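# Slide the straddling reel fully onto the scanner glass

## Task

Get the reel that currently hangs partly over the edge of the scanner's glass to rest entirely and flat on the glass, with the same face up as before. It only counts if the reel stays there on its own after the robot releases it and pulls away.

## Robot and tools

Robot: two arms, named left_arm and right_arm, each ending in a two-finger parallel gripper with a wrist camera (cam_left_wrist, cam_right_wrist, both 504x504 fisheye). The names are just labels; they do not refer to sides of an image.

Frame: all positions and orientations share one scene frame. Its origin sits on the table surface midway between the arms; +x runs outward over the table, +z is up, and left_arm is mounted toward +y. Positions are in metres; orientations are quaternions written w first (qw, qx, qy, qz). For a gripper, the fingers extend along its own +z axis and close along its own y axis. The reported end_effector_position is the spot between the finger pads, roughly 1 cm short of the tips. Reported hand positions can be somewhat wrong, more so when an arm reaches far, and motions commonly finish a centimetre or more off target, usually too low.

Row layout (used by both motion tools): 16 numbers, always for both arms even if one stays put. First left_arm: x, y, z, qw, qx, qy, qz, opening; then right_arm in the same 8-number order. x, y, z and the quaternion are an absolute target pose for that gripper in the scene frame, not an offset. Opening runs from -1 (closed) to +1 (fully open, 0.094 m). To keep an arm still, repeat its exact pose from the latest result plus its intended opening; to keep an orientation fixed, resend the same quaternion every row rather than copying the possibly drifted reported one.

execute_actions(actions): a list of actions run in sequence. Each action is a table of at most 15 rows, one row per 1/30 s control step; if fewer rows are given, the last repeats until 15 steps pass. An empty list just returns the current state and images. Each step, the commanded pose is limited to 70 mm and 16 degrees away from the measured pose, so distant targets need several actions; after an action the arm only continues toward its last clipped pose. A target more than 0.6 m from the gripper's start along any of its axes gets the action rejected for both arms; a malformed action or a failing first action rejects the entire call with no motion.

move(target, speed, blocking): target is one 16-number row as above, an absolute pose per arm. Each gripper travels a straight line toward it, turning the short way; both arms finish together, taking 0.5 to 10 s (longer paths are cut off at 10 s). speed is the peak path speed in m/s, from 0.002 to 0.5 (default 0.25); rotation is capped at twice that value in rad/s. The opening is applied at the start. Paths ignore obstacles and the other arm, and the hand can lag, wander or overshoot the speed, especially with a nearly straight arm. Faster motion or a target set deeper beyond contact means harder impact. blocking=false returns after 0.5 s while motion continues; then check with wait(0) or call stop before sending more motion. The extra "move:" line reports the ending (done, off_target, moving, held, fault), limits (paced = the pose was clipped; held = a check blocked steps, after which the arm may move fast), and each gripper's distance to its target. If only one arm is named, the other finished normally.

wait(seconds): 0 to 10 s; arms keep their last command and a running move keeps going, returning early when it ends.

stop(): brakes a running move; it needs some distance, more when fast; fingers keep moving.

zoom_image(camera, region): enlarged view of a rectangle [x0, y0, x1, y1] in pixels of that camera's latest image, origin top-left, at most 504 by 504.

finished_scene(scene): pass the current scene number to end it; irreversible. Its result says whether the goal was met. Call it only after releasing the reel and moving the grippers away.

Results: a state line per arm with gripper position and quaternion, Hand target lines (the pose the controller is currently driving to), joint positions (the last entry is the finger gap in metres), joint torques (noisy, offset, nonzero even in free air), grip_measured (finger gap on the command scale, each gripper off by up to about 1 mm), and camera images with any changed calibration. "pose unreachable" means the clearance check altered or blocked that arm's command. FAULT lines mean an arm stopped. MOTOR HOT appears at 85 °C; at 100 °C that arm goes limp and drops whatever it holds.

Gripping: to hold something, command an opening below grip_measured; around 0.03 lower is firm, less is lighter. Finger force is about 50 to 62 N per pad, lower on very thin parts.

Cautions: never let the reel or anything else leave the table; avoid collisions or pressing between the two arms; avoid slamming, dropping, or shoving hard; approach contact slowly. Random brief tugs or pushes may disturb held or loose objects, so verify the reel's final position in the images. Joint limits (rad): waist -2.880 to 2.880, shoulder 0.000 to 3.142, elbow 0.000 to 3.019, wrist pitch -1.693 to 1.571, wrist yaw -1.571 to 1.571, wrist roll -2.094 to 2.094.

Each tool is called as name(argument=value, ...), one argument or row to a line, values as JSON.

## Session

execute_actions(
  actions=[],
)

Scene clock: 0.00 s.
left_arm: end_effector_position=(+0.4255, +0.1953, +0.2727) grip_measured=+1.000 end_effector_quat_wxyz=(-0.078, +0.788, +0.602, +0.102) | right_arm: end_effector_position=(+0.1443, -0.8351, +0.3027) grip_measured=+1.000 end_effector_quat_wxyz=(+0.006, +0.642, +0.706, -0.299)
Joint positions: left_arm=[-0.273  1.523  1.525 -1.608 -0.255  1.428  0.094] | right_arm=[-1.004  1.416  1.414 -1.274  0.539  0.222  0.094]
Joint velocities: left_arm=[-0.015 -0.005 -0.012  0.007 -0.081  0.051  0.   ] | right_arm=[-0.015 -0.015 -0.002  0.012 -0.022  0.037  0.   ]
Joint torques (N m, as the arm reports them, + toward a larger angle): no reading
Motor temperatures (°C, as the motors report them): left_arm=[29 28 33 31 31 28] | right_arm=[31 30 30 29 30 31]
Hand target (left_arm): +0.431, +0.193, +0.276; -0.073, +0.788, +0.602, +0.105
Hand target (right_arm): +0.146, -0.840, +0.319; +0.022, +0.644, +0.700, -0.307
camera_calibration (this result's frames):
cam_left_wrist: T_world_to_cam=[[-0.966367, 0.257165, 0.000271461, 0.361831], [0.162772, 0.610841, 0.774841, -0.395126], [0.199096, 0.748826, -0.632156, 0.0657273], [0, 0, 0, 1]] pos_world=[0.400891, 0.0990902, 0.347611]
cam_right_wrist: T_world_to_cam=[[-0.911634, 0.00905354, 0.410904, 0.0131101], [0.0783852, 0.985237, 0.152198, 0.770261], [-0.403459, 0.170958, -0.898885, 0.594708], [0, 0, 0, 1]] pos_world=[0.191515, -0.860678, 0.411955]

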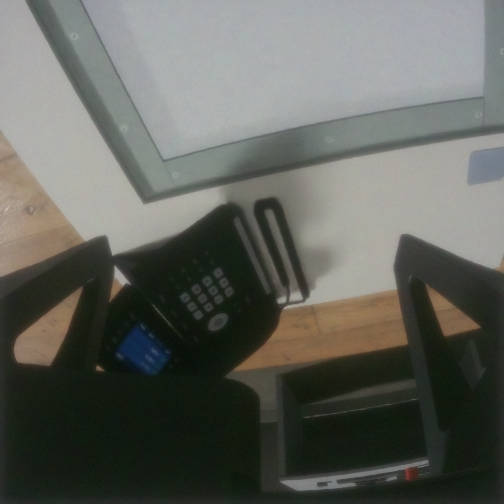

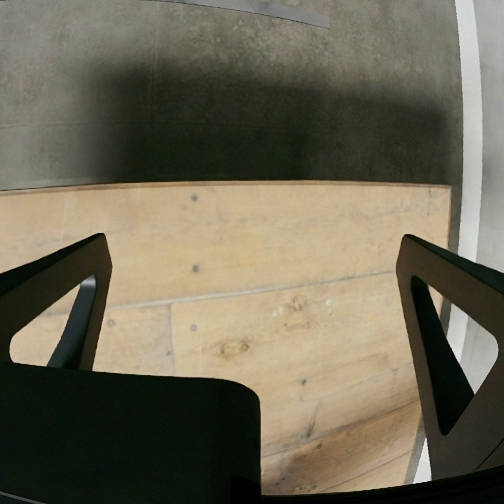

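move(
  target=[0.42,0.30,0.42,-0.078,0.788,0.602,0.102,1, 0.146,-0.840,0.319,0.022,0.644,0.700,-0.307,1],
)

Scene clock: 8.57 s.
left_arm: end_effector_position=(+0.4120, +0.3015, +0.4092) grip_measured=+1.000 end_effector_quat_wxyz=(-0.007, +0.786, +0.593, +0.172) | right_arm: end_effector_position=(+0.1443, -0.8351, +0.3027) grip_measured=+1.000 end_effector_quat_wxyz=(+0.006, +0.642, +0.706, -0.299)
Joint positions: left_arm=[-0.046  1.329  1.672 -1.685 -0.26   1.701  0.094] | right_arm=[-1.004  1.416  1.414 -1.274  0.539  0.222  0.094]
Joint velocities: left_arm=[-0.005  0.005 -0.022  0.012  0.007  0.051  0.   ] | right_arm=[-0.005 -0.005 -0.007 -0.002 -0.022  0.022  0.   ]
Joint torques (N m, as the arm reports them, + toward a larger angle): left_arm=[ 0.91 -7.38 10.79 -0.04 -0.15 -0.12] | right_arm=[  0.66 -12.2   13.43   0.21   0.38   0.08]
Motor temperatures (°C, as the motors report them): left_arm=[29 28 35 31 31 28] | right_arm=[31 31 32 29 30 31]
Hand target (left_arm): +0.417, +0.301, +0.419; -0.005, +0.789, +0.589, +0.175
Hand target (right_arm): +0.146, -0.840, +0.319; +0.022, +0.644, +0.700, -0.307
Off the commanded pose (left_arm): 0.014 m, 11 deg.
Off the commanded pose (right_arm): 0.017 m, 2 deg.
joint sent to its limit (left arm) — the command would take joint 4 (wrist pitch) past its lower limit, so that joint was sent only as far as its limit.
move: off_target (left_arm, right_arm)
camera_calibration (this result's frames):
cam_left_wrist: T_world_to_cam=[[-0.93792, 0.288783, -0.192119, 0.378904], [0.0339571, 0.627686, 0.777726, -0.516754], [0.345185, 0.722921, -0.598526, 0.00900442], [0, 0, 0, 1]] pos_world=[0.369821, 0.208429, 0.480077]
cam_right_wrist: T_world_to_cam=[[-0.911634, 0.00905354, 0.410904, 0.0131101], [0.0783852, 0.985237, 0.152198, 0.770261], [-0.403459, 0.170958, -0.898885, 0.594708], [0, 0, 0, 1]] pos_world=[0.191515, -0.860678, 0.411955]

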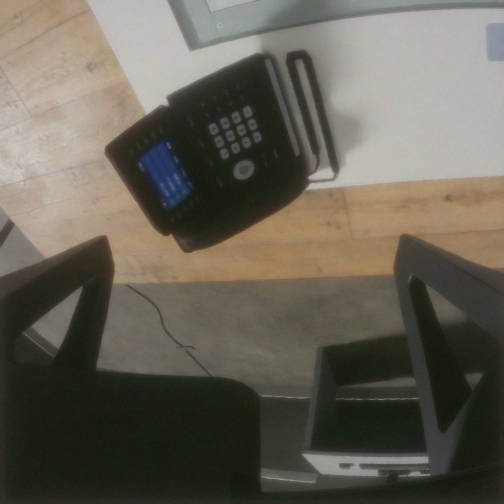

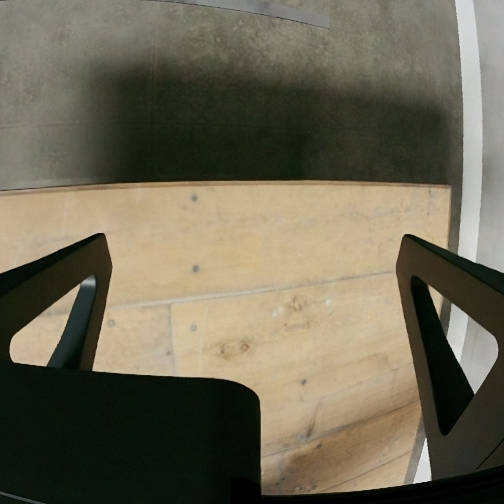

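move(
  target=[0.40,0.32,0.42,0,0.887,-0.449,0.1,1, 0.146,-0.840,0.319,0.022,0.644,0.700,-0.307,1],
)

Scene clock: 21.33 s.
left_arm: end_effector_position=(+0.4043, +0.3215, +0.4299) grip_measured=+1.000 end_effector_quat_wxyz=(-0.228, +0.852, +0.365, +0.298) | right_arm: end_effector_position=(+0.1443, -0.8351, +0.3027) grip_measured=+1.000 end_effector_quat_wxyz=(+0.006, +0.642, +0.706, -0.299)
Joint positions: left_arm=[-0.185  1.299  1.599 -1.684 -0.75   2.088  0.094] | right_arm=[-1.004  1.416  1.414 -1.274  0.539  0.222  0.094]
Joint velocities: left_arm=[-0.015  0.005 -0.017 -0.002 -0.007 -0.066  0.   ] | right_arm=[-0.015 -0.015 -0.012  0.002 -0.051 -0.007  0.   ]
Joint torques (N m, as the arm reports them, + toward a larger angle): left_arm=[ 0.17 -8.49  6.95 -0.21 -0.48 -0.09] | right_arm=[  0.76 -12.38  13.43   0.18   0.39   0.08]
Motor temperatures (°C, as the motors report them): left_arm=[29 28 37 31 31 28] | right_arm=[31 31 34 29 30 31]
Hand target (left_arm): +0.400, +0.319, +0.421; -0.240, +0.859, +0.351, +0.285
Hand target (right_arm): +0.146, -0.840, +0.319; +0.022, +0.644, +0.700, -0.307
Off the commanded pose (left_arm): 0.011 m, 103 deg; orientation clipped at the last step of the last action.
Off the commanded pose (right_arm): 0.017 m, 2 deg.
joint sent to its limit (left arm) — the command would take joint 4 (wrist pitch) past its lower limit and joint 6 (wrist roll) past its upper limit, so those joints were sent only as far as their limits.
move: off_target (left_arm, right_arm); limits=paced
camera_calibration (this result's frames):
cam_left_wrist: T_world_to_cam=[[-0.762914, 0.624281, 0.168031, 0.0363937], [0.24584, 0.0397547, 0.968495, -0.523817], [0.597933, 0.780187, -0.183803, -0.289256], [0, 0, 0, 1]] pos_world=[0.329496, 0.223778, 0.448033]
cam_right_wrist: T_world_to_cam=[[-0.911634, 0.00905354, 0.410904, 0.0131101], [0.0783852, 0.985237, 0.152198, 0.770261], [-0.403459, 0.170958, -0.898885, 0.594708], [0, 0, 0, 1]] pos_world=[0.191515, -0.860678, 0.411955]

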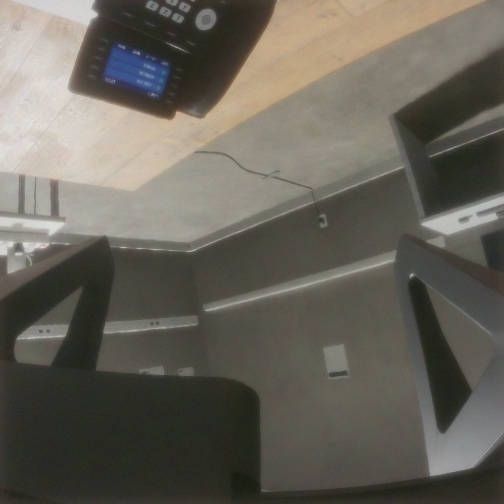

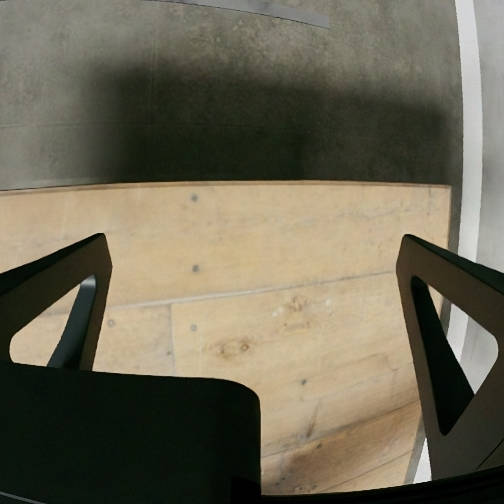

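move(
  target=[0.40,0.32,0.42,0,0.449,0.887,0.1,1, 0.146,-0.840,0.319,0.022,0.644,0.700,-0.307,1],
)

Scene clock: 30.80 s.
left_arm: end_effector_position=(+0.3977, +0.3176, +0.3924) grip_measured=+1.000 end_effector_quat_wxyz=(+0.055, +0.466, +0.874, +0.125) | right_arm: end_effector_position=(+0.1443, -0.8351, +0.3027) grip_measured=+1.000 end_effector_quat_wxyz=(+0.006, +0.642, +0.706, -0.299)
Joint positions: left_arm=[ 0.016  1.299  1.61  -1.684 -0.193  0.882  0.094] | right_arm=[-1.004  1.416  1.414 -1.274  0.539  0.222  0.094]
Joint velocities: left_arm=[-0.005 -0.015  0.007  0.002  0.007  0.022  0.   ] | right_arm=[ 0.015 -0.005 -0.007 -0.002  0.007  0.007  0.   ]
Joint torques (N m, as the arm reports them, + toward a larger angle): left_arm=[ 1.61 -9.75 12.07  0.05  0.06 -0.22] | right_arm=[  0.7  -12.33  13.37   0.21   0.4    0.08]
Motor temperatures (°C, as the motors report them): left_arm=[29 28 37 31 31 28] | right_arm=[31 32 35 29 30 31]
Hand target (left_arm): +0.399, +0.321, +0.418; +0.078, +0.454, +0.878, +0.133
Hand target (right_arm): +0.146, -0.840, +0.319; +0.022, +0.644, +0.700, -0.307
Off the commanded pose (left_arm): 0.028 m, 7 deg.
Off the commanded pose (right_arm): 0.017 m, 2 deg.
joint sent to its limit (left arm) — the command would take joint 4 (wrist pitch) past its lower limit, so that joint was sent only as far as its limit.
move: off_target (left_arm, right_arm)
camera_calibration (this result's frames):
cam_left_wrist: T_world_to_cam=[[-0.797425, -0.540511, -0.268257, 0.594922], [-0.58137, 0.569118, 0.581475, -0.17298], [-0.161624, 0.619639, -0.768066, 0.293173], [0, 0, 0, 1]] pos_world=[0.421224, 0.238346, 0.485352]
cam_right_wrist: T_world_to_cam=[[-0.911634, 0.00905354, 0.410904, 0.0131101], [0.0783852, 0.985237, 0.152198, 0.770261], [-0.403459, 0.170958, -0.898885, 0.594708], [0, 0, 0, 1]] pos_world=[0.191515, -0.860678, 0.411955]

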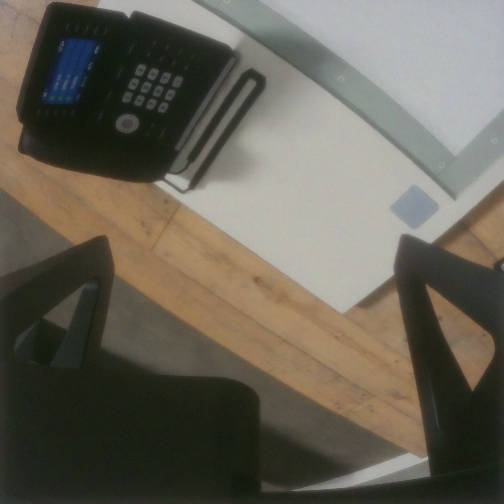

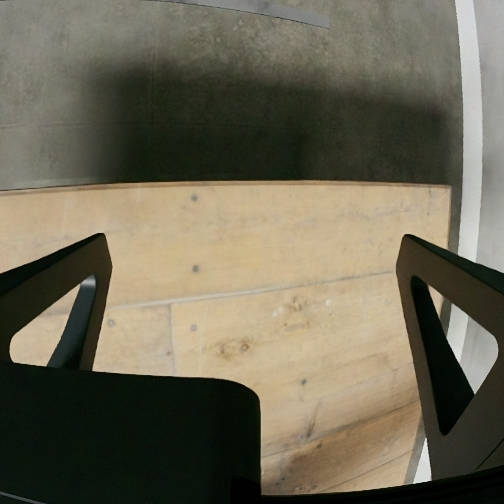

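move(
  target=[0.36,0.42,0.42,0,0.449,0.887,0.1,1, 0.146,-0.840,0.319,0.022,0.644,0.700,-0.307,1],
)

Scene clock: 41.67 s.
left_arm: end_effector_position=(+0.3596, +0.4222, +0.4264) grip_measured=+1.000 end_effector_quat_wxyz=(+0.068, +0.441, +0.882, +0.151) | right_arm: end_effector_position=(+0.1443, -0.8351, +0.3027) grip_measured=+1.000 end_effector_quat_wxyz=(+0.006, +0.642, +0.706, -0.299)
Joint positions: left_arm=[ 0.307  1.203  1.61  -1.684 -0.16   1.125  0.094] | right_arm=[-1.004  1.416  1.414 -1.274  0.539  0.222  0.094]
Joint velocities: left_arm=[-0.005  0.005 -0.002 -0.007  0.007  0.037  0.   ] | right_arm=[ 0.005 -0.005  0.017 -0.017  0.007 -0.007  0.   ]
Joint torques (N m, as the arm reports them, + toward a larger angle): left_arm=[-0.29 -5.95  7.51  0.07 -0.03 -0.08] | right_arm=[  0.53 -12.33  13.46   0.22   0.39   0.08]
Motor temperatures (°C, as the motors report them): left_arm=[29 29 40 31 31 28] | right_arm=[31 32 36 29 30 31]
Hand target (left_arm): +0.359, +0.420, +0.419; +0.055, +0.451, +0.879, +0.142
Hand target (right_arm): +0.146, -0.840, +0.319; +0.022, +0.644, +0.700, -0.307
Off the commanded pose (left_arm): 0.007 m, 10 deg.
Off the commanded pose (right_arm): 0.017 m, 2 deg.
joint sent to its limit (left arm) — the command would take joint 4 (wrist pitch) past its lower limit, so that joint was sent only as far as its limit.
move: off_target (left_arm, right_arm)
camera_calibration (this result's frames):
cam_left_wrist: T_world_to_cam=[[-0.753197, -0.572015, -0.324796, 0.651729], [-0.639597, 0.52152, 0.564742, -0.226276], [-0.153653, 0.6331, -0.758666, 0.235731], [0, 0, 0, 1]] pos_world=[0.382376, 0.341564, 0.518308]
cam_right_wrist: T_world_to_cam=[[-0.911634, 0.00905354, 0.410904, 0.0131101], [0.0783852, 0.985237, 0.152198, 0.770261], [-0.403459, 0.170958, -0.898885, 0.594708], [0, 0, 0, 1]] pos_world=[0.191515, -0.860678, 0.411955]

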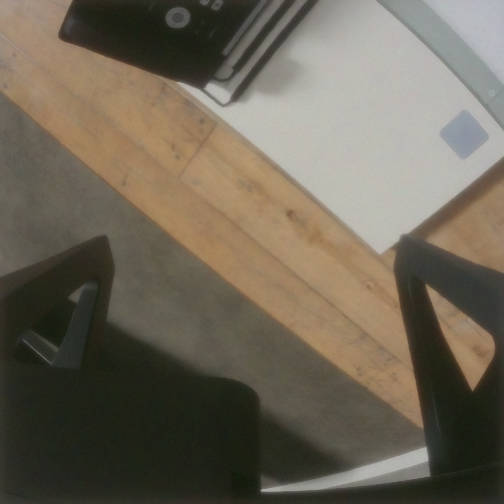

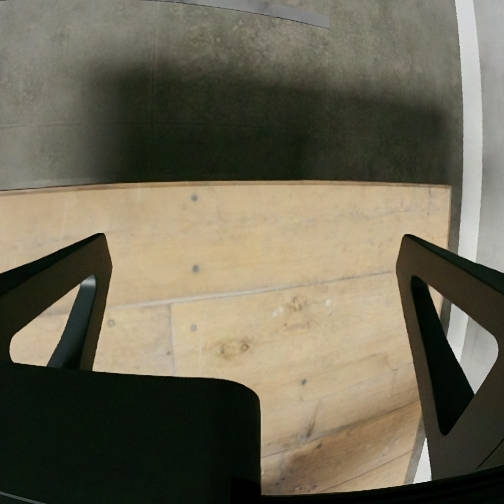

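move(
  target=[0.42,0.22,0.42,0,0.449,0.887,0.1,1, 0.146,-0.840,0.319,0.022,0.644,0.700,-0.307,1],
)

Scene clock: 49.33 s.
left_arm: end_effector_position=(+0.4160, +0.2211, +0.4005) grip_measured=+1.000 end_effector_quat_wxyz=(+0.087, +0.465, +0.873, +0.119) | right_arm: end_effector_position=(+0.1443, -0.8351, +0.3027) grip_measured=+1.000 end_effector_quat_wxyz=(+0.006, +0.642, +0.706, -0.299)
Joint positions: left_arm=[-0.208  1.379  1.705 -1.684 -0.208  0.661  0.094] | right_arm=[-1.004  1.416  1.414 -1.274  0.539  0.222  0.094]
Joint velocities: left_arm=[ 0.005 -0.024 -0.002 -0.007 -0.022 -0.037  0.   ] | right_arm=[-0.005  0.005  0.012  0.002  0.022 -0.007  0.   ]
Joint torques (N m, as the arm reports them, + toward a larger angle): left_arm=[ 1.68 -8.64 12.1   0.03  0.07 -0.32] | right_arm=[  0.64 -12.4   13.45   0.22   0.39   0.08]
Motor temperatures (°C, as the motors report them): left_arm=[29 28 39 31 31 28] | right_arm=[31 32 36 29 30 31]
Hand target (left_arm): +0.422, +0.221, +0.419; +0.103, +0.456, +0.876, +0.119
Hand target (right_arm): +0.146, -0.840, +0.319; +0.022, +0.644, +0.700, -0.307
Off the commanded pose (left_arm): 0.020 m, 11 deg.
Off the commanded pose (right_arm): 0.017 m, 2 deg.
joint sent to its limit (left arm) — the command would take joint 4 (wrist pitch) past its lower limit, so that joint was sent only as far as its limit.
move: off_target (left_arm, right_arm)
camera_calibration (this result's frames):
cam_left_wrist: T_world_to_cam=[[-0.787885, -0.54566, -0.285469, 0.563704], [-0.604546, 0.597029, 0.527333, -0.0869878], [-0.117312, 0.588057, -0.800267, 0.363593], [0, 0, 0, 1]] pos_world=[0.4342, 0.145712, 0.497763]
cam_right_wrist: T_world_to_cam=[[-0.911634, 0.00905354, 0.410904, 0.0131101], [0.0783852, 0.985237, 0.152198, 0.770261], [-0.403459, 0.170958, -0.898885, 0.594708], [0, 0, 0, 1]] pos_world=[0.191515, -0.860678, 0.411955]

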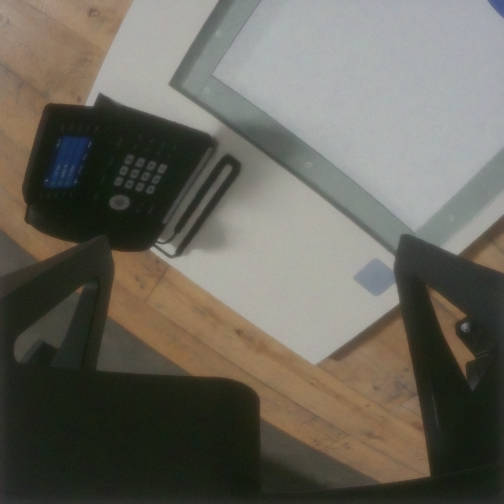

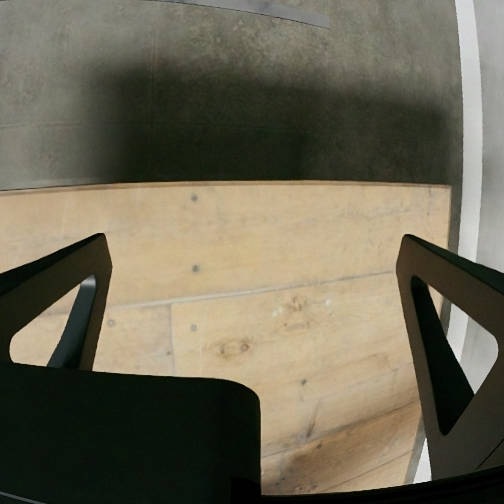

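move(
  target=[0.44,0.08,0.42,0,0.449,0.887,0.1,1, 0.146,-0.840,0.319,0.022,0.644,0.700,-0.307,1],
)

Scene clock: 59.53 s.
left_arm: end_effector_position=(+0.4346, +0.0831, +0.4024) grip_measured=+1.000 end_effector_quat_wxyz=(+0.121, +0.467, +0.871, +0.096) | right_arm: end_effector_position=(+0.1443, -0.8351, +0.3027) grip_measured=+1.000 end_effector_quat_wxyz=(+0.006, +0.642, +0.706, -0.299)
Joint positions: left_arm=[-0.458  1.559  1.902 -1.686 -0.213  0.418  0.094] | right_arm=[-1.004  1.416  1.414 -1.274  0.539  0.222  0.094]
Joint velocities: left_arm=[ 0.005 -0.005 -0.017 -0.002 -0.037 -0.037  0.   ] | right_arm=[-0.015 -0.005 -0.002  0.002 -0.022  0.007  0.   ]
Joint torques (N m, as the arm reports them, + toward a larger angle): left_arm=[  0.94 -11.52  12.08   0.1    0.07  -0.3 ] | right_arm=[  0.54 -12.31  13.48   0.25   0.38   0.06]
Motor temperatures (°C, as the motors report them): left_arm=[29 29 41 31 31 28] | right_arm=[31 32 37 29 30 31]
Hand target (left_arm): +0.440, +0.081, +0.419; +0.136, +0.458, +0.874, +0.092
Hand target (right_arm): +0.146, -0.840, +0.319; +0.022, +0.644, +0.700, -0.307
Off the commanded pose (left_arm): 0.019 m, 14 deg.
Off the commanded pose (right_arm): 0.017 m, 2 deg.
joint sent to its limit (left arm) — the command would take joint 4 (wrist pitch) past its lower limit, so that joint was sent only as far as its limit.
move: off_target (left_arm, right_arm)
camera_calibration (this result's frames):
cam_left_wrist: T_world_to_cam=[[-0.786649, -0.55218, -0.276191, 0.499811], [-0.612602, 0.642409, 0.460467, 0.0322433], [-0.0768324, 0.531421, -0.843617, 0.453017], [0, 0, 0, 1]] pos_world=[0.447734, 0.0145293, 0.505369]
cam_right_wrist: T_world_to_cam=[[-0.911634, 0.00905354, 0.410904, 0.0131101], [0.0783852, 0.985237, 0.152198, 0.770261], [-0.403459, 0.170958, -0.898885, 0.594708], [0, 0, 0, 1]] pos_world=[0.191515, -0.860678, 0.411955]

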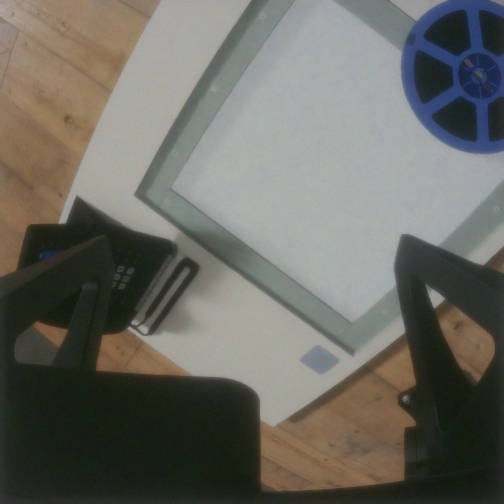

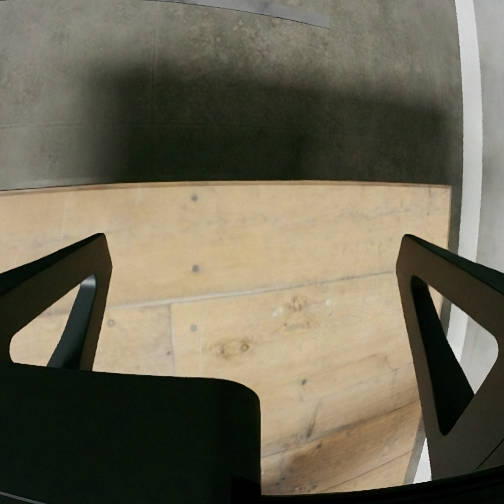

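execute_actions(
  actions=[
    [[0.304,-0.147,0.14,0,0.449,0.887,0.1,-1, 0.146,-0.840,0.319,0.022,0.644,0.700,-0.307,1]],
    [[0.304,-0.147,0.14,0,0.449,0.887,0.1,-1, 0.146,-0.840,0.319,0.022,0.644,0.700,-0.307,1]],
    [[0.304,-0.147,0.14,0,0.449,0.887,0.1,-1, 0.146,-0.840,0.319,0.022,0.644,0.700,-0.307,1]],
  ],
)

Scene clock: 74.17 s.
left_arm: end_effector_position=(+0.2984, -0.1458, +0.1403) grip_measured=-0.989 end_effector_quat_wxyz=(-0.006, +0.457, +0.883, +0.104) | right_arm: end_effector_position=(+0.1443, -0.8351, +0.3027) grip_measured=+1.000 end_effector_quat_wxyz=(+0.006, +0.642, +0.706, -0.299)
Joint positions: left_arm=[-0.929  1.932  1.724 -1.489 -0.167 -0.117  0.001] | right_arm=[-1.004  1.416  1.414 -1.274  0.539  0.222  0.094]
Joint velocities: left_arm=[-0.015  0.015 -0.022 -0.032  0.007 -0.007 -0.   ] | right_arm=[-0.015  0.015 -0.002  0.012 -0.037 -0.022  0.   ]
Joint torques (N m, as the arm reports them, + toward a larger angle): left_arm=[  1.64 -18.94   7.79   0.5   -0.04  -0.25] | right_arm=[  0.66 -12.38  13.42   0.22   0.39   0.09]
Motor temperatures (°C, as the motors report them): left_arm=[29 29 42 31 31 28] | right_arm=[31 32 37 29 30 31]
Hand target (left_arm): +0.304, -0.147, +0.140; -0.000, +0.449, +0.888, +0.100
Hand target (right_arm): +0.146, -0.840, +0.319; +0.022, +0.644, +0.700, -0.307
Off the commanded pose (left_arm): 0.006 m, 1 deg.
Off the commanded pose (right_arm): 0.017 m, 2 deg.
camera_calibration (this result's frames):
cam_left_wrist: T_world_to_cam=[[-0.805072, -0.566221, -0.176787, 0.183355], [-0.523605, 0.5383, 0.660357, 0.146808], [-0.278743, 0.624201, -0.729846, 0.40091], [0, 0, 0, 1]] pos_world=[0.336234, -0.225456, 0.228072]
cam_right_wrist: T_world_to_cam=[[-0.911634, 0.00905354, 0.410904, 0.0131101], [0.0783852, 0.985237, 0.152198, 0.770261], [-0.403459, 0.170958, -0.898885, 0.594708], [0, 0, 0, 1]] pos_world=[0.191515, -0.860678, 0.411955]

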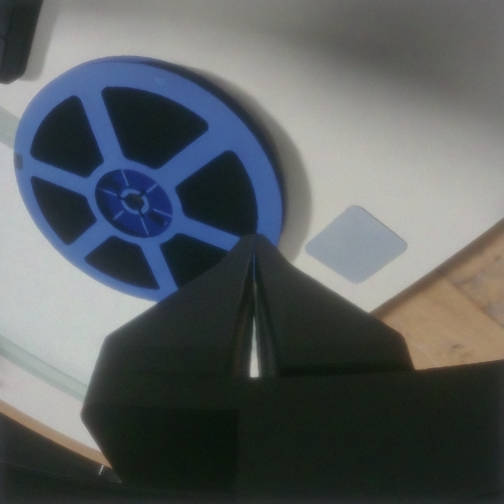

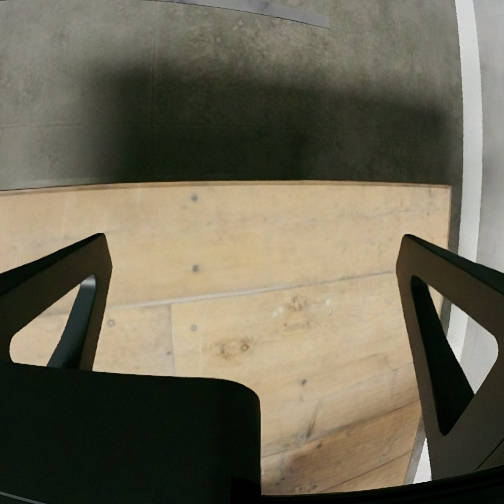

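execute_actions(
  actions=[
    [[0.296,-0.165,0.14,0,0.449,0.887,0.1,-1, 0.146,-0.840,0.319,0.022,0.644,0.700,-0.307,1]],
    [[0.296,-0.165,0.055,0,0.449,0.887,0.1,-1, 0.146,-0.840,0.319,0.022,0.644,0.700,-0.307,1]],
    [[0.296,-0.165,0.055,0,0.449,0.887,0.1,-1, 0.146,-0.840,0.319,0.022,0.644,0.700,-0.307,1]],
  ],
)

move(
  target=[0.384,0.037,0.055,0,0.449,0.887,0.1,-1, 0.146,-0.840,0.319,0.022,0.644,0.700,-0.307,1],
  speed=0.08,
)

move(
  target=[0.44,0.08,0.42,0,0.449,0.887,0.1,-1, 0.146,-0.840,0.319,0.022,0.644,0.700,-0.307,1],
)

Scene clock: 84.70 s.
left_arm: end_effector_position=(+0.3000, -0.1628, +0.0603) grip_measured=-0.989 end_effector_quat_wxyz=(-0.001, +0.450, +0.887, +0.102) | right_arm: end_effector_position=(+0.1443, -0.8351, +0.3027) grip_measured=+1.000 end_effector_quat_wxyz=(+0.006, +0.642, +0.706, -0.299)
Joint positions: left_arm=[-0.941  2.029  1.66  -1.32  -0.166 -0.143  0.001] | right_arm=[-1.004  1.416  1.414 -1.274  0.539  0.222  0.094]
Joint velocities: left_arm=[-0.005 -0.005 -0.002 -0.002  0.022 -0.051 -0.   ] | right_arm=[ 0.005 -0.005  0.007 -0.002  0.066 -0.051  0.   ]
Joint torques (N m, as the arm reports them, + toward a larger angle): left_arm=[  0.53 -19.97   6.87   0.75  -0.04  -0.21] | right_arm=[  0.71 -12.5   13.43   0.2    0.4    0.08]
Motor temperatures (°C, as the motors report them): left_arm=[29 30 41 31 31 28] | right_arm=[31 32 37 29 30 31]
Hand target (left_arm): +0.296, -0.165, +0.055; +0.000, +0.449, +0.888, +0.100
Hand target (right_arm): +0.146, -0.840, +0.319; +0.022, +0.644, +0.700, -0.307
Off the commanded pose (left_arm): 0.007 m, 0 deg.
Off the commanded pose (right_arm): 0.017 m, 2 deg.
camera_calibration (this result's frames):
cam_left_wrist: T_world_to_cam=[[-0.795284, -0.57979, -0.177106, 0.155764], [-0.536279, 0.536582, 0.651525, 0.213708], [-0.282715, 0.613126, -0.737665, 0.353424], [0, 0, 0, 1]] pos_world=[0.338402, -0.241054, 0.149059]
cam_right_wrist: T_world_to_cam=[[-0.911634, 0.00905354, 0.410904, 0.0131101], [0.0783852, 0.985237, 0.152198, 0.770261], [-0.403459, 0.170958, -0.898885, 0.594708], [0, 0, 0, 1]] pos_world=[0.191515, -0.860678, 0.411955]

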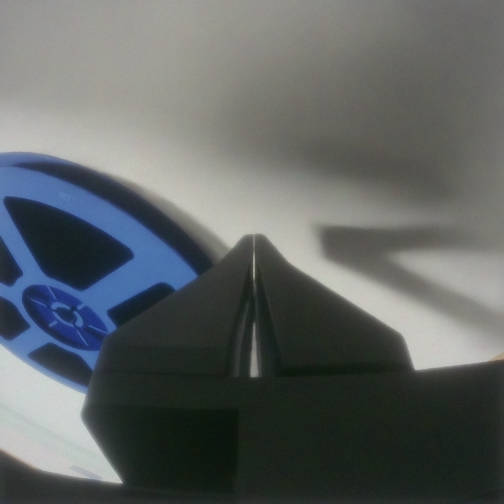

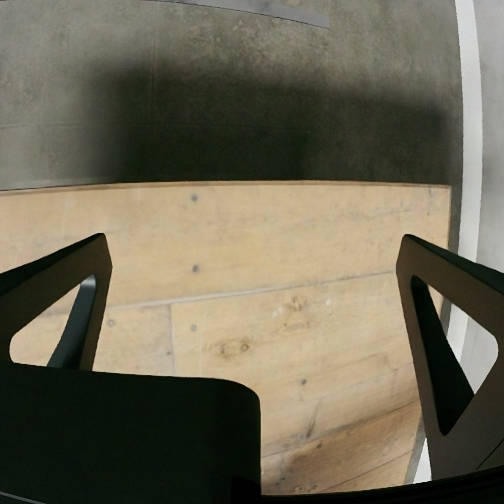

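Scene clock: 87.77 s.
left_arm: end_effector_position=(+0.3845, +0.0348, +0.0580) grip_measured=-0.989 end_effector_quat_wxyz=(-0.004, +0.445, +0.890, +0.101) | right_arm: end_effector_position=(+0.1443, -0.8351, +0.3027) grip_measured=+1.000 end_effector_quat_wxyz=(+0.006, +0.642, +0.706, -0.299)
Joint positions: left_arm=[-0.592  1.778  1.267 -1.12  -0.194  0.198  0.001] | right_arm=[-1.004  1.416  1.414 -1.274  0.539  0.222  0.094]
Joint velocities: left_arm=[-0.005 -0.015 -0.012  0.007 -0.11   0.022  0.   ] | right_arm=[ 0.015  0.005  0.012  0.012 -0.022 -0.037  0.   ]
Joint torques (N m, as the arm reports them, + toward a larger angle): left_arm=[  0.5  -16.21   5.75   0.92  -0.09  -0.06] | right_arm=[  0.66 -12.42  13.42   0.22   0.39   0.07]
Motor temperatures (°C, as the motors report them): left_arm=[29 31 40 31 31 28] | right_arm=[31 32 37 29 30 31]
Hand target (left_arm): +0.383, +0.038, +0.055; -0.002, +0.449, +0.888, +0.101
Hand target (right_arm): +0.146, -0.840, +0.319; +0.022, +0.644, +0.700, -0.307
Off the commanded pose (left_arm): 0.004 m, 1 deg.
Off the commanded pose (right_arm): 0.017 m, 2 deg.
move: off_target (right_arm)
camera_calibration (this result's frames):
cam_left_wrist: T_world_to_cam=[[-0.789109, -0.588862, -0.174778, 0.334924], [-0.54013, 0.529703, 0.653968, 0.15609], [-0.292516, 0.610455, -0.736056, 0.258217], [0, 0, 0, 1]] pos_world=[0.424134, -0.0430868, 0.146522]
cam_right_wrist: T_world_to_cam=[[-0.911634, 0.00905354, 0.410904, 0.0131101], [0.0783852, 0.985237, 0.152198, 0.770261], [-0.403459, 0.170958, -0.898885, 0.594708], [0, 0, 0, 1]] pos_world=[0.191515, -0.860678, 0.411955]

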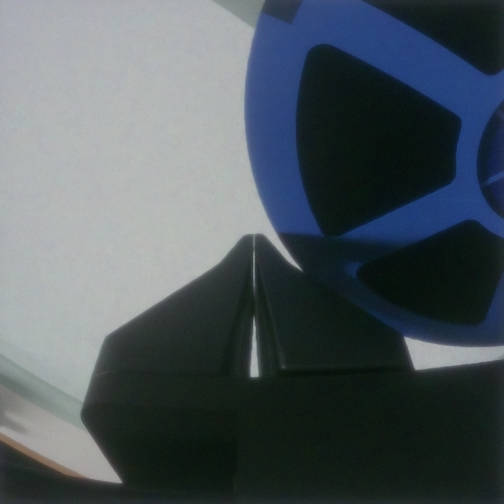

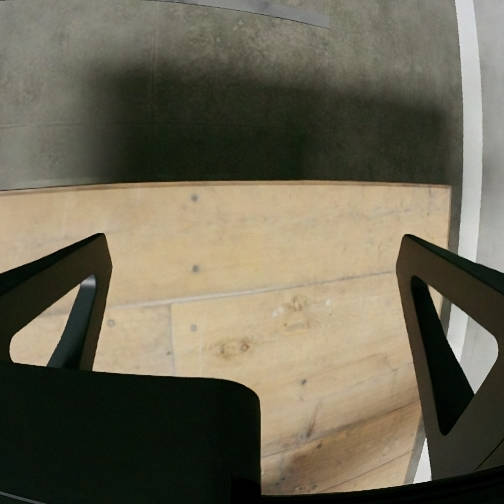

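Scene clock: 89.70 s.
left_arm: end_effector_position=(+0.4303, +0.0830, +0.4114) grip_measured=-0.989 end_effector_quat_wxyz=(+0.133, +0.454, +0.877, +0.088) | right_arm: end_effector_position=(+0.1443, -0.8351, +0.3027) grip_measured=+1.000 end_effector_quat_wxyz=(+0.006, +0.642, +0.706, -0.299)
Joint positions: left_arm=[-0.46   1.543  1.905 -1.685 -0.205  0.388  0.001] | right_arm=[-1.004  1.416  1.414 -1.274  0.539  0.222  0.094]
Joint velocities: left_arm=[-0.024  0.015 -0.012  0.007 -0.022  0.022  0.001] | right_arm=[-0.005 -0.005 -0.022 -0.007  0.051 -0.007  0.   ]
Joint torques (N m, as the arm reports them, + toward a larger angle): left_arm=[  1.02 -11.59  11.08   0.08  -0.17  -0.02] | right_arm=[  0.63 -12.38  13.44   0.17   0.39   0.09]
Motor temperatures (°C, as the motors report them): left_arm=[29 30 40 31 31 28] | right_arm=[31 32 37 29 30 31]
Hand target (left_arm): +0.437, +0.083, +0.419; +0.136, +0.455, +0.875, +0.091
Hand target (right_arm): +0.146, -0.840, +0.319; +0.022, +0.644, +0.700, -0.307
Off the commanded pose (left_arm): 0.013 m, 15 deg.
Off the commanded pose (right_arm): 0.017 m, 2 deg.
joint sent to its limit (left arm) — the command would take joint 4 (wrist pitch) past its lower limit, so that joint was sent only as far as its limit.
move: off_target (left_arm, right_arm)
camera_calibration (this result's frames):
cam_left_wrist: T_world_to_cam=[[-0.768983, -0.57848, -0.272076, 0.491744], [-0.634635, 0.639667, 0.433663, 0.0462476], [-0.0768277, 0.506149, -0.859017, 0.468778], [0, 0, 0, 1]] pos_world=[0.443508, 0.0176096, 0.516424]
cam_right_wrist: T_world_to_cam=[[-0.911634, 0.00905354, 0.410904, 0.0131101], [0.0783852, 0.985237, 0.152198, 0.770261], [-0.403459, 0.170958, -0.898885, 0.594708], [0, 0, 0, 1]] pos_world=[0.191515, -0.860678, 0.411955]

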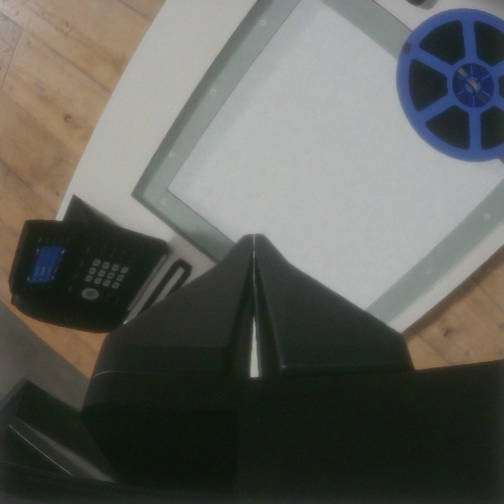

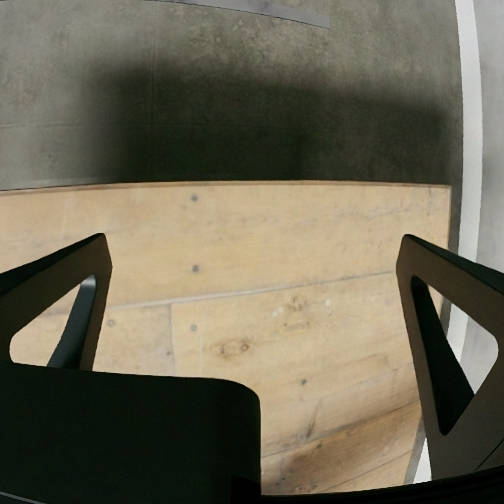

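execute_actions(
  actions=[
    [[0.369,-0.003,0.14,0,0.449,0.887,0.1,-1, 0.146,-0.840,0.319,0.022,0.644,0.700,-0.307,1]],
    [[0.369,-0.003,0.14,0,0.449,0.887,0.1,-1, 0.146,-0.840,0.319,0.022,0.644,0.700,-0.307,1]],
    [[0.369,-0.003,0.045,0,0.449,0.887,0.1,-1, 0.146,-0.840,0.319,0.022,0.644,0.700,-0.307,1]],
    [[0.369,-0.003,0.045,0,0.449,0.887,0.1,-1, 0.146,-0.840,0.319,0.022,0.644,0.700,-0.307,1]],
  ],
)

Scene clock: 106.37 s.
left_arm: end_effector_position=(+0.3690, -0.0055, +0.0568) grip_measured=-0.989 end_effector_quat_wxyz=(+0.005, +0.455, +0.885, +0.099) | right_arm: end_effector_position=(+0.1443, -0.8351, +0.3027) grip_measured=+1.000 end_effector_quat_wxyz=(+0.006, +0.642, +0.706, -0.299)
Joint positions: left_arm=[-0.672  1.809  1.308 -1.125 -0.192  0.14   0.001] | right_arm=[-1.004  1.416  1.414 -1.274  0.539  0.222  0.094]
Joint velocities: left_arm=[ 0.005 -0.015 -0.007 -0.002 -0.125 -0.051 -0.001] | right_arm=[-0.024 -0.005  0.022 -0.002 -0.037 -0.022  0.   ]
Joint torques (N m, as the arm reports them, + toward a larger angle): left_arm=[  0.71 -15.07   6.43   0.87   0.    -0.2 ] | right_arm=[  0.69 -12.4   13.46   0.24   0.39   0.08]
Motor temperatures (°C, as the motors report them): left_arm=[29 30 42 31 31 28] | right_arm=[31 32 38 29 30 31]
Hand target (left_arm): +0.369, -0.003, +0.045; -0.000, +0.449, +0.888, +0.100
Hand target (right_arm): +0.146, -0.840, +0.319; +0.022, +0.644, +0.700, -0.307
Off the commanded pose (left_arm): 0.012 m, 1 deg.
Off the commanded pose (right_arm): 0.017 m, 2 deg.
camera_calibration (this result's frames):
cam_left_wrist: T_world_to_cam=[[-0.799886, -0.57295, -0.178637, 0.303086], [-0.536273, 0.548721, 0.64134, 0.169215], [-0.269434, 0.608797, -0.746172, 0.26946], [0, 0, 0, 1]] pos_world=[0.405781, -0.0832449, 0.146681]
cam_right_wrist: T_world_to_cam=[[-0.911634, 0.00905354, 0.410904, 0.0131101], [0.0783852, 0.985237, 0.152198, 0.770261], [-0.403459, 0.170958, -0.898885, 0.594708], [0, 0, 0, 1]] pos_world=[0.191515, -0.860678, 0.411955]

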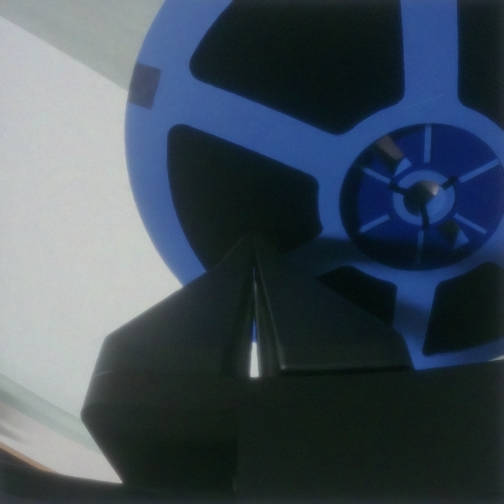

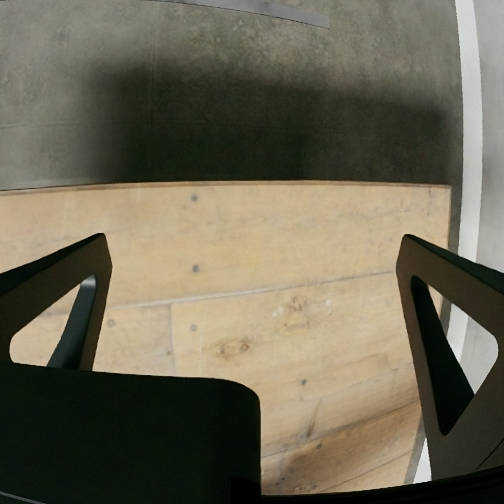

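move(
  target=[0.436,0.157,0.045,0,0.449,0.887,0.1,-1, 0.146,-0.840,0.319,0.022,0.644,0.700,-0.307,1],
  speed=0.08,
)

move(
  target=[0.44,0.08,0.42,0,0.449,0.887,0.1,-1, 0.146,-0.840,0.319,0.022,0.644,0.700,-0.307,1],
)

Scene clock: 119.83 s.
left_arm: end_effector_position=(+0.4373, +0.1556, +0.0473) grip_measured=-0.989 end_effector_quat_wxyz=(-0.005, +0.445, +0.890, +0.100) | right_arm: end_effector_position=(+0.1443, -0.8351, +0.3027) grip_measured=+1.000 end_effector_quat_wxyz=(+0.006, +0.642, +0.706, -0.299)
Joint positions: left_arm=[-0.321  1.731  1.168 -1.016 -0.2    0.474  0.001] | right_arm=[-1.004  1.416  1.414 -1.274  0.539  0.222  0.094]
Joint velocities: left_arm=[-0.015  0.005  0.002 -0.002 -0.007  0.11  -0.   ] | right_arm=[-0.015 -0.005  0.012 -0.007 -0.051 -0.051  0.   ]
Joint torques (N m, as the arm reports them, + toward a larger angle): left_arm=[  0.05 -14.25   5.9    0.95  -0.14  -0.06] | right_arm=[  0.57 -12.51  13.47   0.24   0.38   0.09]
Motor temperatures (°C, as the motors report them): left_arm=[29 30 39 31 31 28] | right_arm=[31 32 38 29 30 31]
Hand target (left_arm): +0.435, +0.158, +0.045; -0.002, +0.449, +0.888, +0.101
Hand target (right_arm): +0.146, -0.840, +0.319; +0.022, +0.644, +0.700, -0.307
Off the commanded pose (left_arm): 0.003 m, 1 deg.
Off the commanded pose (right_arm): 0.017 m, 2 deg.
move: off_target (right_arm)
camera_calibration (this result's frames):
cam_left_wrist: T_world_to_cam=[[-0.789429, -0.589435, -0.17137, 0.445955], [-0.538314, 0.53061, 0.65473, 0.126643], [-0.29499, 0.609114, -0.73618, 0.193329], [0, 0, 0, 1]] pos_world=[0.477254, 0.0779038, 0.135832]
cam_right_wrist: T_world_to_cam=[[-0.911634, 0.00905354, 0.410904, 0.0131101], [0.0783852, 0.985237, 0.152198, 0.770261], [-0.403459, 0.170958, -0.898885, 0.594708], [0, 0, 0, 1]] pos_world=[0.191515, -0.860678, 0.411955]

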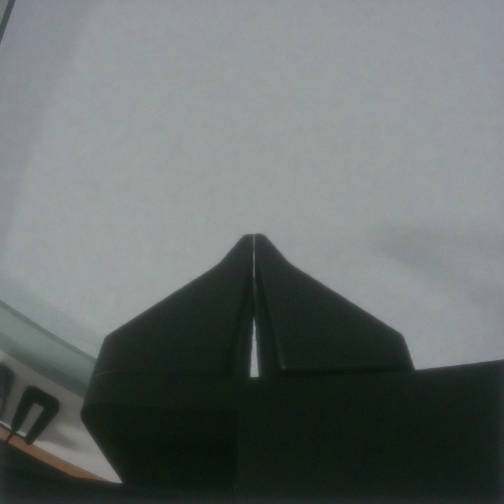

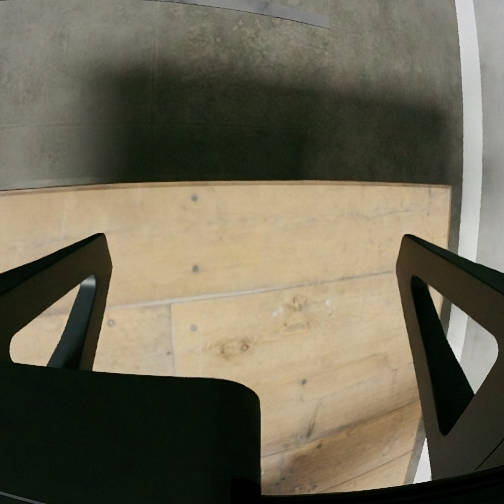

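Scene clock: 121.83 s.
left_arm: end_effector_position=(+0.4346, +0.0872, +0.4093) grip_measured=-0.989 end_effector_quat_wxyz=(+0.130, +0.455, +0.876, +0.092) | right_arm: end_effector_position=(+0.1443, -0.8351, +0.3027) grip_measured=+1.000 end_effector_quat_wxyz=(+0.006, +0.642, +0.706, -0.299)
Joint positions: left_arm=[-0.449  1.549  1.906 -1.685 -0.208  0.402  0.001] | right_arm=[-1.004  1.416  1.414 -1.274  0.539  0.222  0.094]
Joint velocities: left_arm=[-0.005 -0.005 -0.002 -0.007 -0.037 -0.037  0.001] | right_arm=[-0.005 -0.005  0.002  0.012 -0.066 -0.037  0.   ]
Joint torques (N m, as the arm reports them, + toward a larger angle): left_arm=[  0.57 -11.74  11.22   0.17  -0.16  -0.17] | right_arm=[  0.61 -12.35  13.43   0.22   0.39   0.09]
Motor temperatures (°C, as the motors report them): left_arm=[29 30 40 31 31 28] | right_arm=[31 32 38 29 30 31]
Hand target (left_arm): +0.437, +0.082, +0.420; +0.136, +0.456, +0.874, +0.092
Hand target (right_arm): +0.146, -0.840, +0.319; +0.022, +0.644, +0.700, -0.307
Off the commanded pose (left_arm): 0.014 m, 15 deg.
Off the commanded pose (right_arm): 0.017 m, 2 deg.
joint sent to its limit (left arm) — the command would take joint 4 (wrist pitch) past its lower limit, so that joint was sent only as far as its limit.
move: off_target (left_arm, right_arm)
camera_calibration (this result's frames):
cam_left_wrist: T_world_to_cam=[[-0.770755, -0.574694, -0.27507, 0.498638], [-0.632281, 0.636756, 0.44132, 0.043355], [-0.0784712, 0.514071, -0.85415, 0.46316], [0, 0, 0, 1]] pos_world=[0.448085, 0.0208605, 0.513636]
cam_right_wrist: T_world_to_cam=[[-0.911634, 0.00905354, 0.410904, 0.0131101], [0.0783852, 0.985237, 0.152198, 0.770261], [-0.403459, 0.170958, -0.898885, 0.594708], [0, 0, 0, 1]] pos_world=[0.191515, -0.860678, 0.411955]

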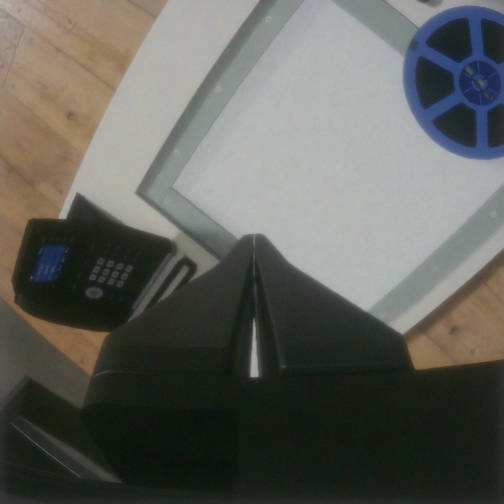

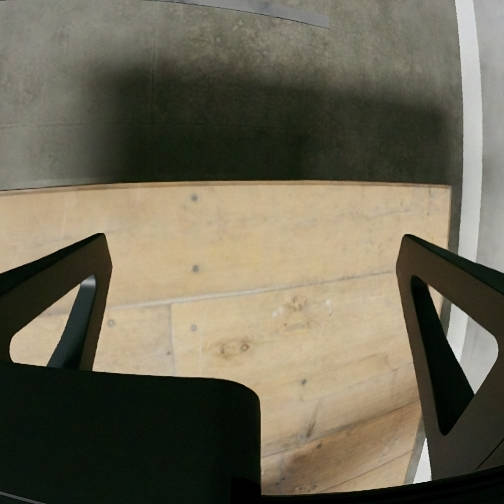

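execute_actions(
  actions=[
    [[0.296,-0.165,0.14,0,0.449,0.887,0.1,-1, 0.146,-0.840,0.319,0.022,0.644,0.700,-0.307,1]],
    [[0.296,-0.165,0.14,0,0.449,0.887,0.1,-1, 0.146,-0.840,0.319,0.022,0.644,0.700,-0.307,1]],
    [[0.296,-0.165,0.02,0,0.449,0.887,0.1,-1, 0.146,-0.840,0.319,0.022,0.644,0.700,-0.307,1]],
    [[0.296,-0.165,0.02,0,0.449,0.887,0.1,-1, 0.146,-0.840,0.319,0.022,0.644,0.700,-0.307,1]],
  ],
)

Scene clock: 135.87 s.
left_arm: end_effector_position=(+0.2943, -0.1715, +0.0462) grip_measured=-0.989 end_effector_quat_wxyz=(+0.015, +0.456, +0.885, +0.091) | right_arm: end_effector_position=(+0.1443, -0.8351, +0.3027) grip_measured=+1.000 end_effector_quat_wxyz=(+0.006, +0.642, +0.706, -0.299)
Joint positions: left_arm=[-0.956  2.031  1.626 -1.247 -0.166 -0.144  0.   ] | right_arm=[-1.004  1.416  1.414 -1.274  0.539  0.222  0.094]
Joint velocities: left_arm=[-0.005 -0.015  0.007  0.022  0.007 -0.037 -0.   ] | right_arm=[-0.005  0.005 -0.046  0.007  0.037 -0.007  0.   ]
Joint torques (N m, as the arm reports them, + toward a larger angle): left_arm=[  1.5  -17.91   6.32   0.73   0.    -0.17] | right_arm=[  0.38 -12.35  13.42   0.2    0.39   0.08]
Motor temperatures (°C, as the motors report them): left_arm=[29 30 42 31 31 28] | right_arm=[31 33 38 29 30 31]
Hand target (left_arm): +0.296, -0.164, +0.021; -0.000, +0.450, +0.888, +0.100
Hand target (right_arm): +0.146, -0.840, +0.319; +0.022, +0.644, +0.700, -0.307
Off the commanded pose (left_arm): 0.027 m, 2 deg.
Off the commanded pose (right_arm): 0.017 m, 2 deg.
camera_calibration (this result's frames):
cam_left_wrist: T_world_to_cam=[[-0.800746, -0.573738, -0.172133, 0.146167], [-0.539486, 0.565885, 0.623481, 0.231757], [-0.260308, 0.592114, -0.762654, 0.337746], [0, 0, 0, 1]] pos_world=[0.32999, -0.24727, 0.138248]
cam_right_wrist: T_world_to_cam=[[-0.911634, 0.00905354, 0.410904, 0.0131101], [0.0783852, 0.985237, 0.152198, 0.770261], [-0.403459, 0.170958, -0.898885, 0.594708], [0, 0, 0, 1]] pos_world=[0.191515, -0.860678, 0.411955]

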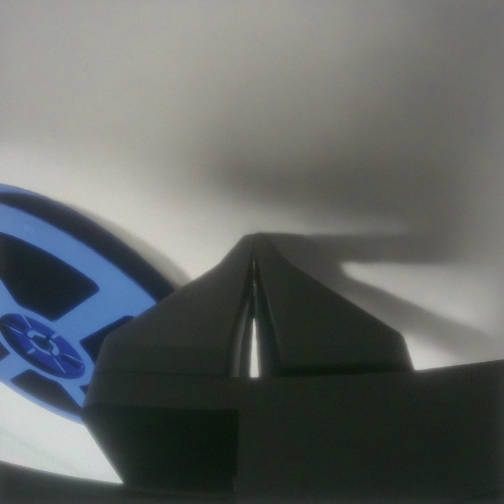

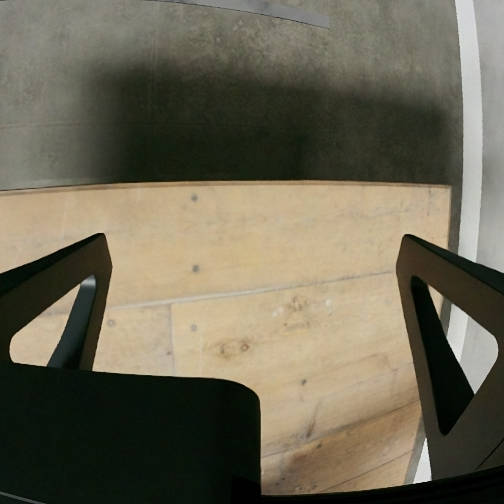

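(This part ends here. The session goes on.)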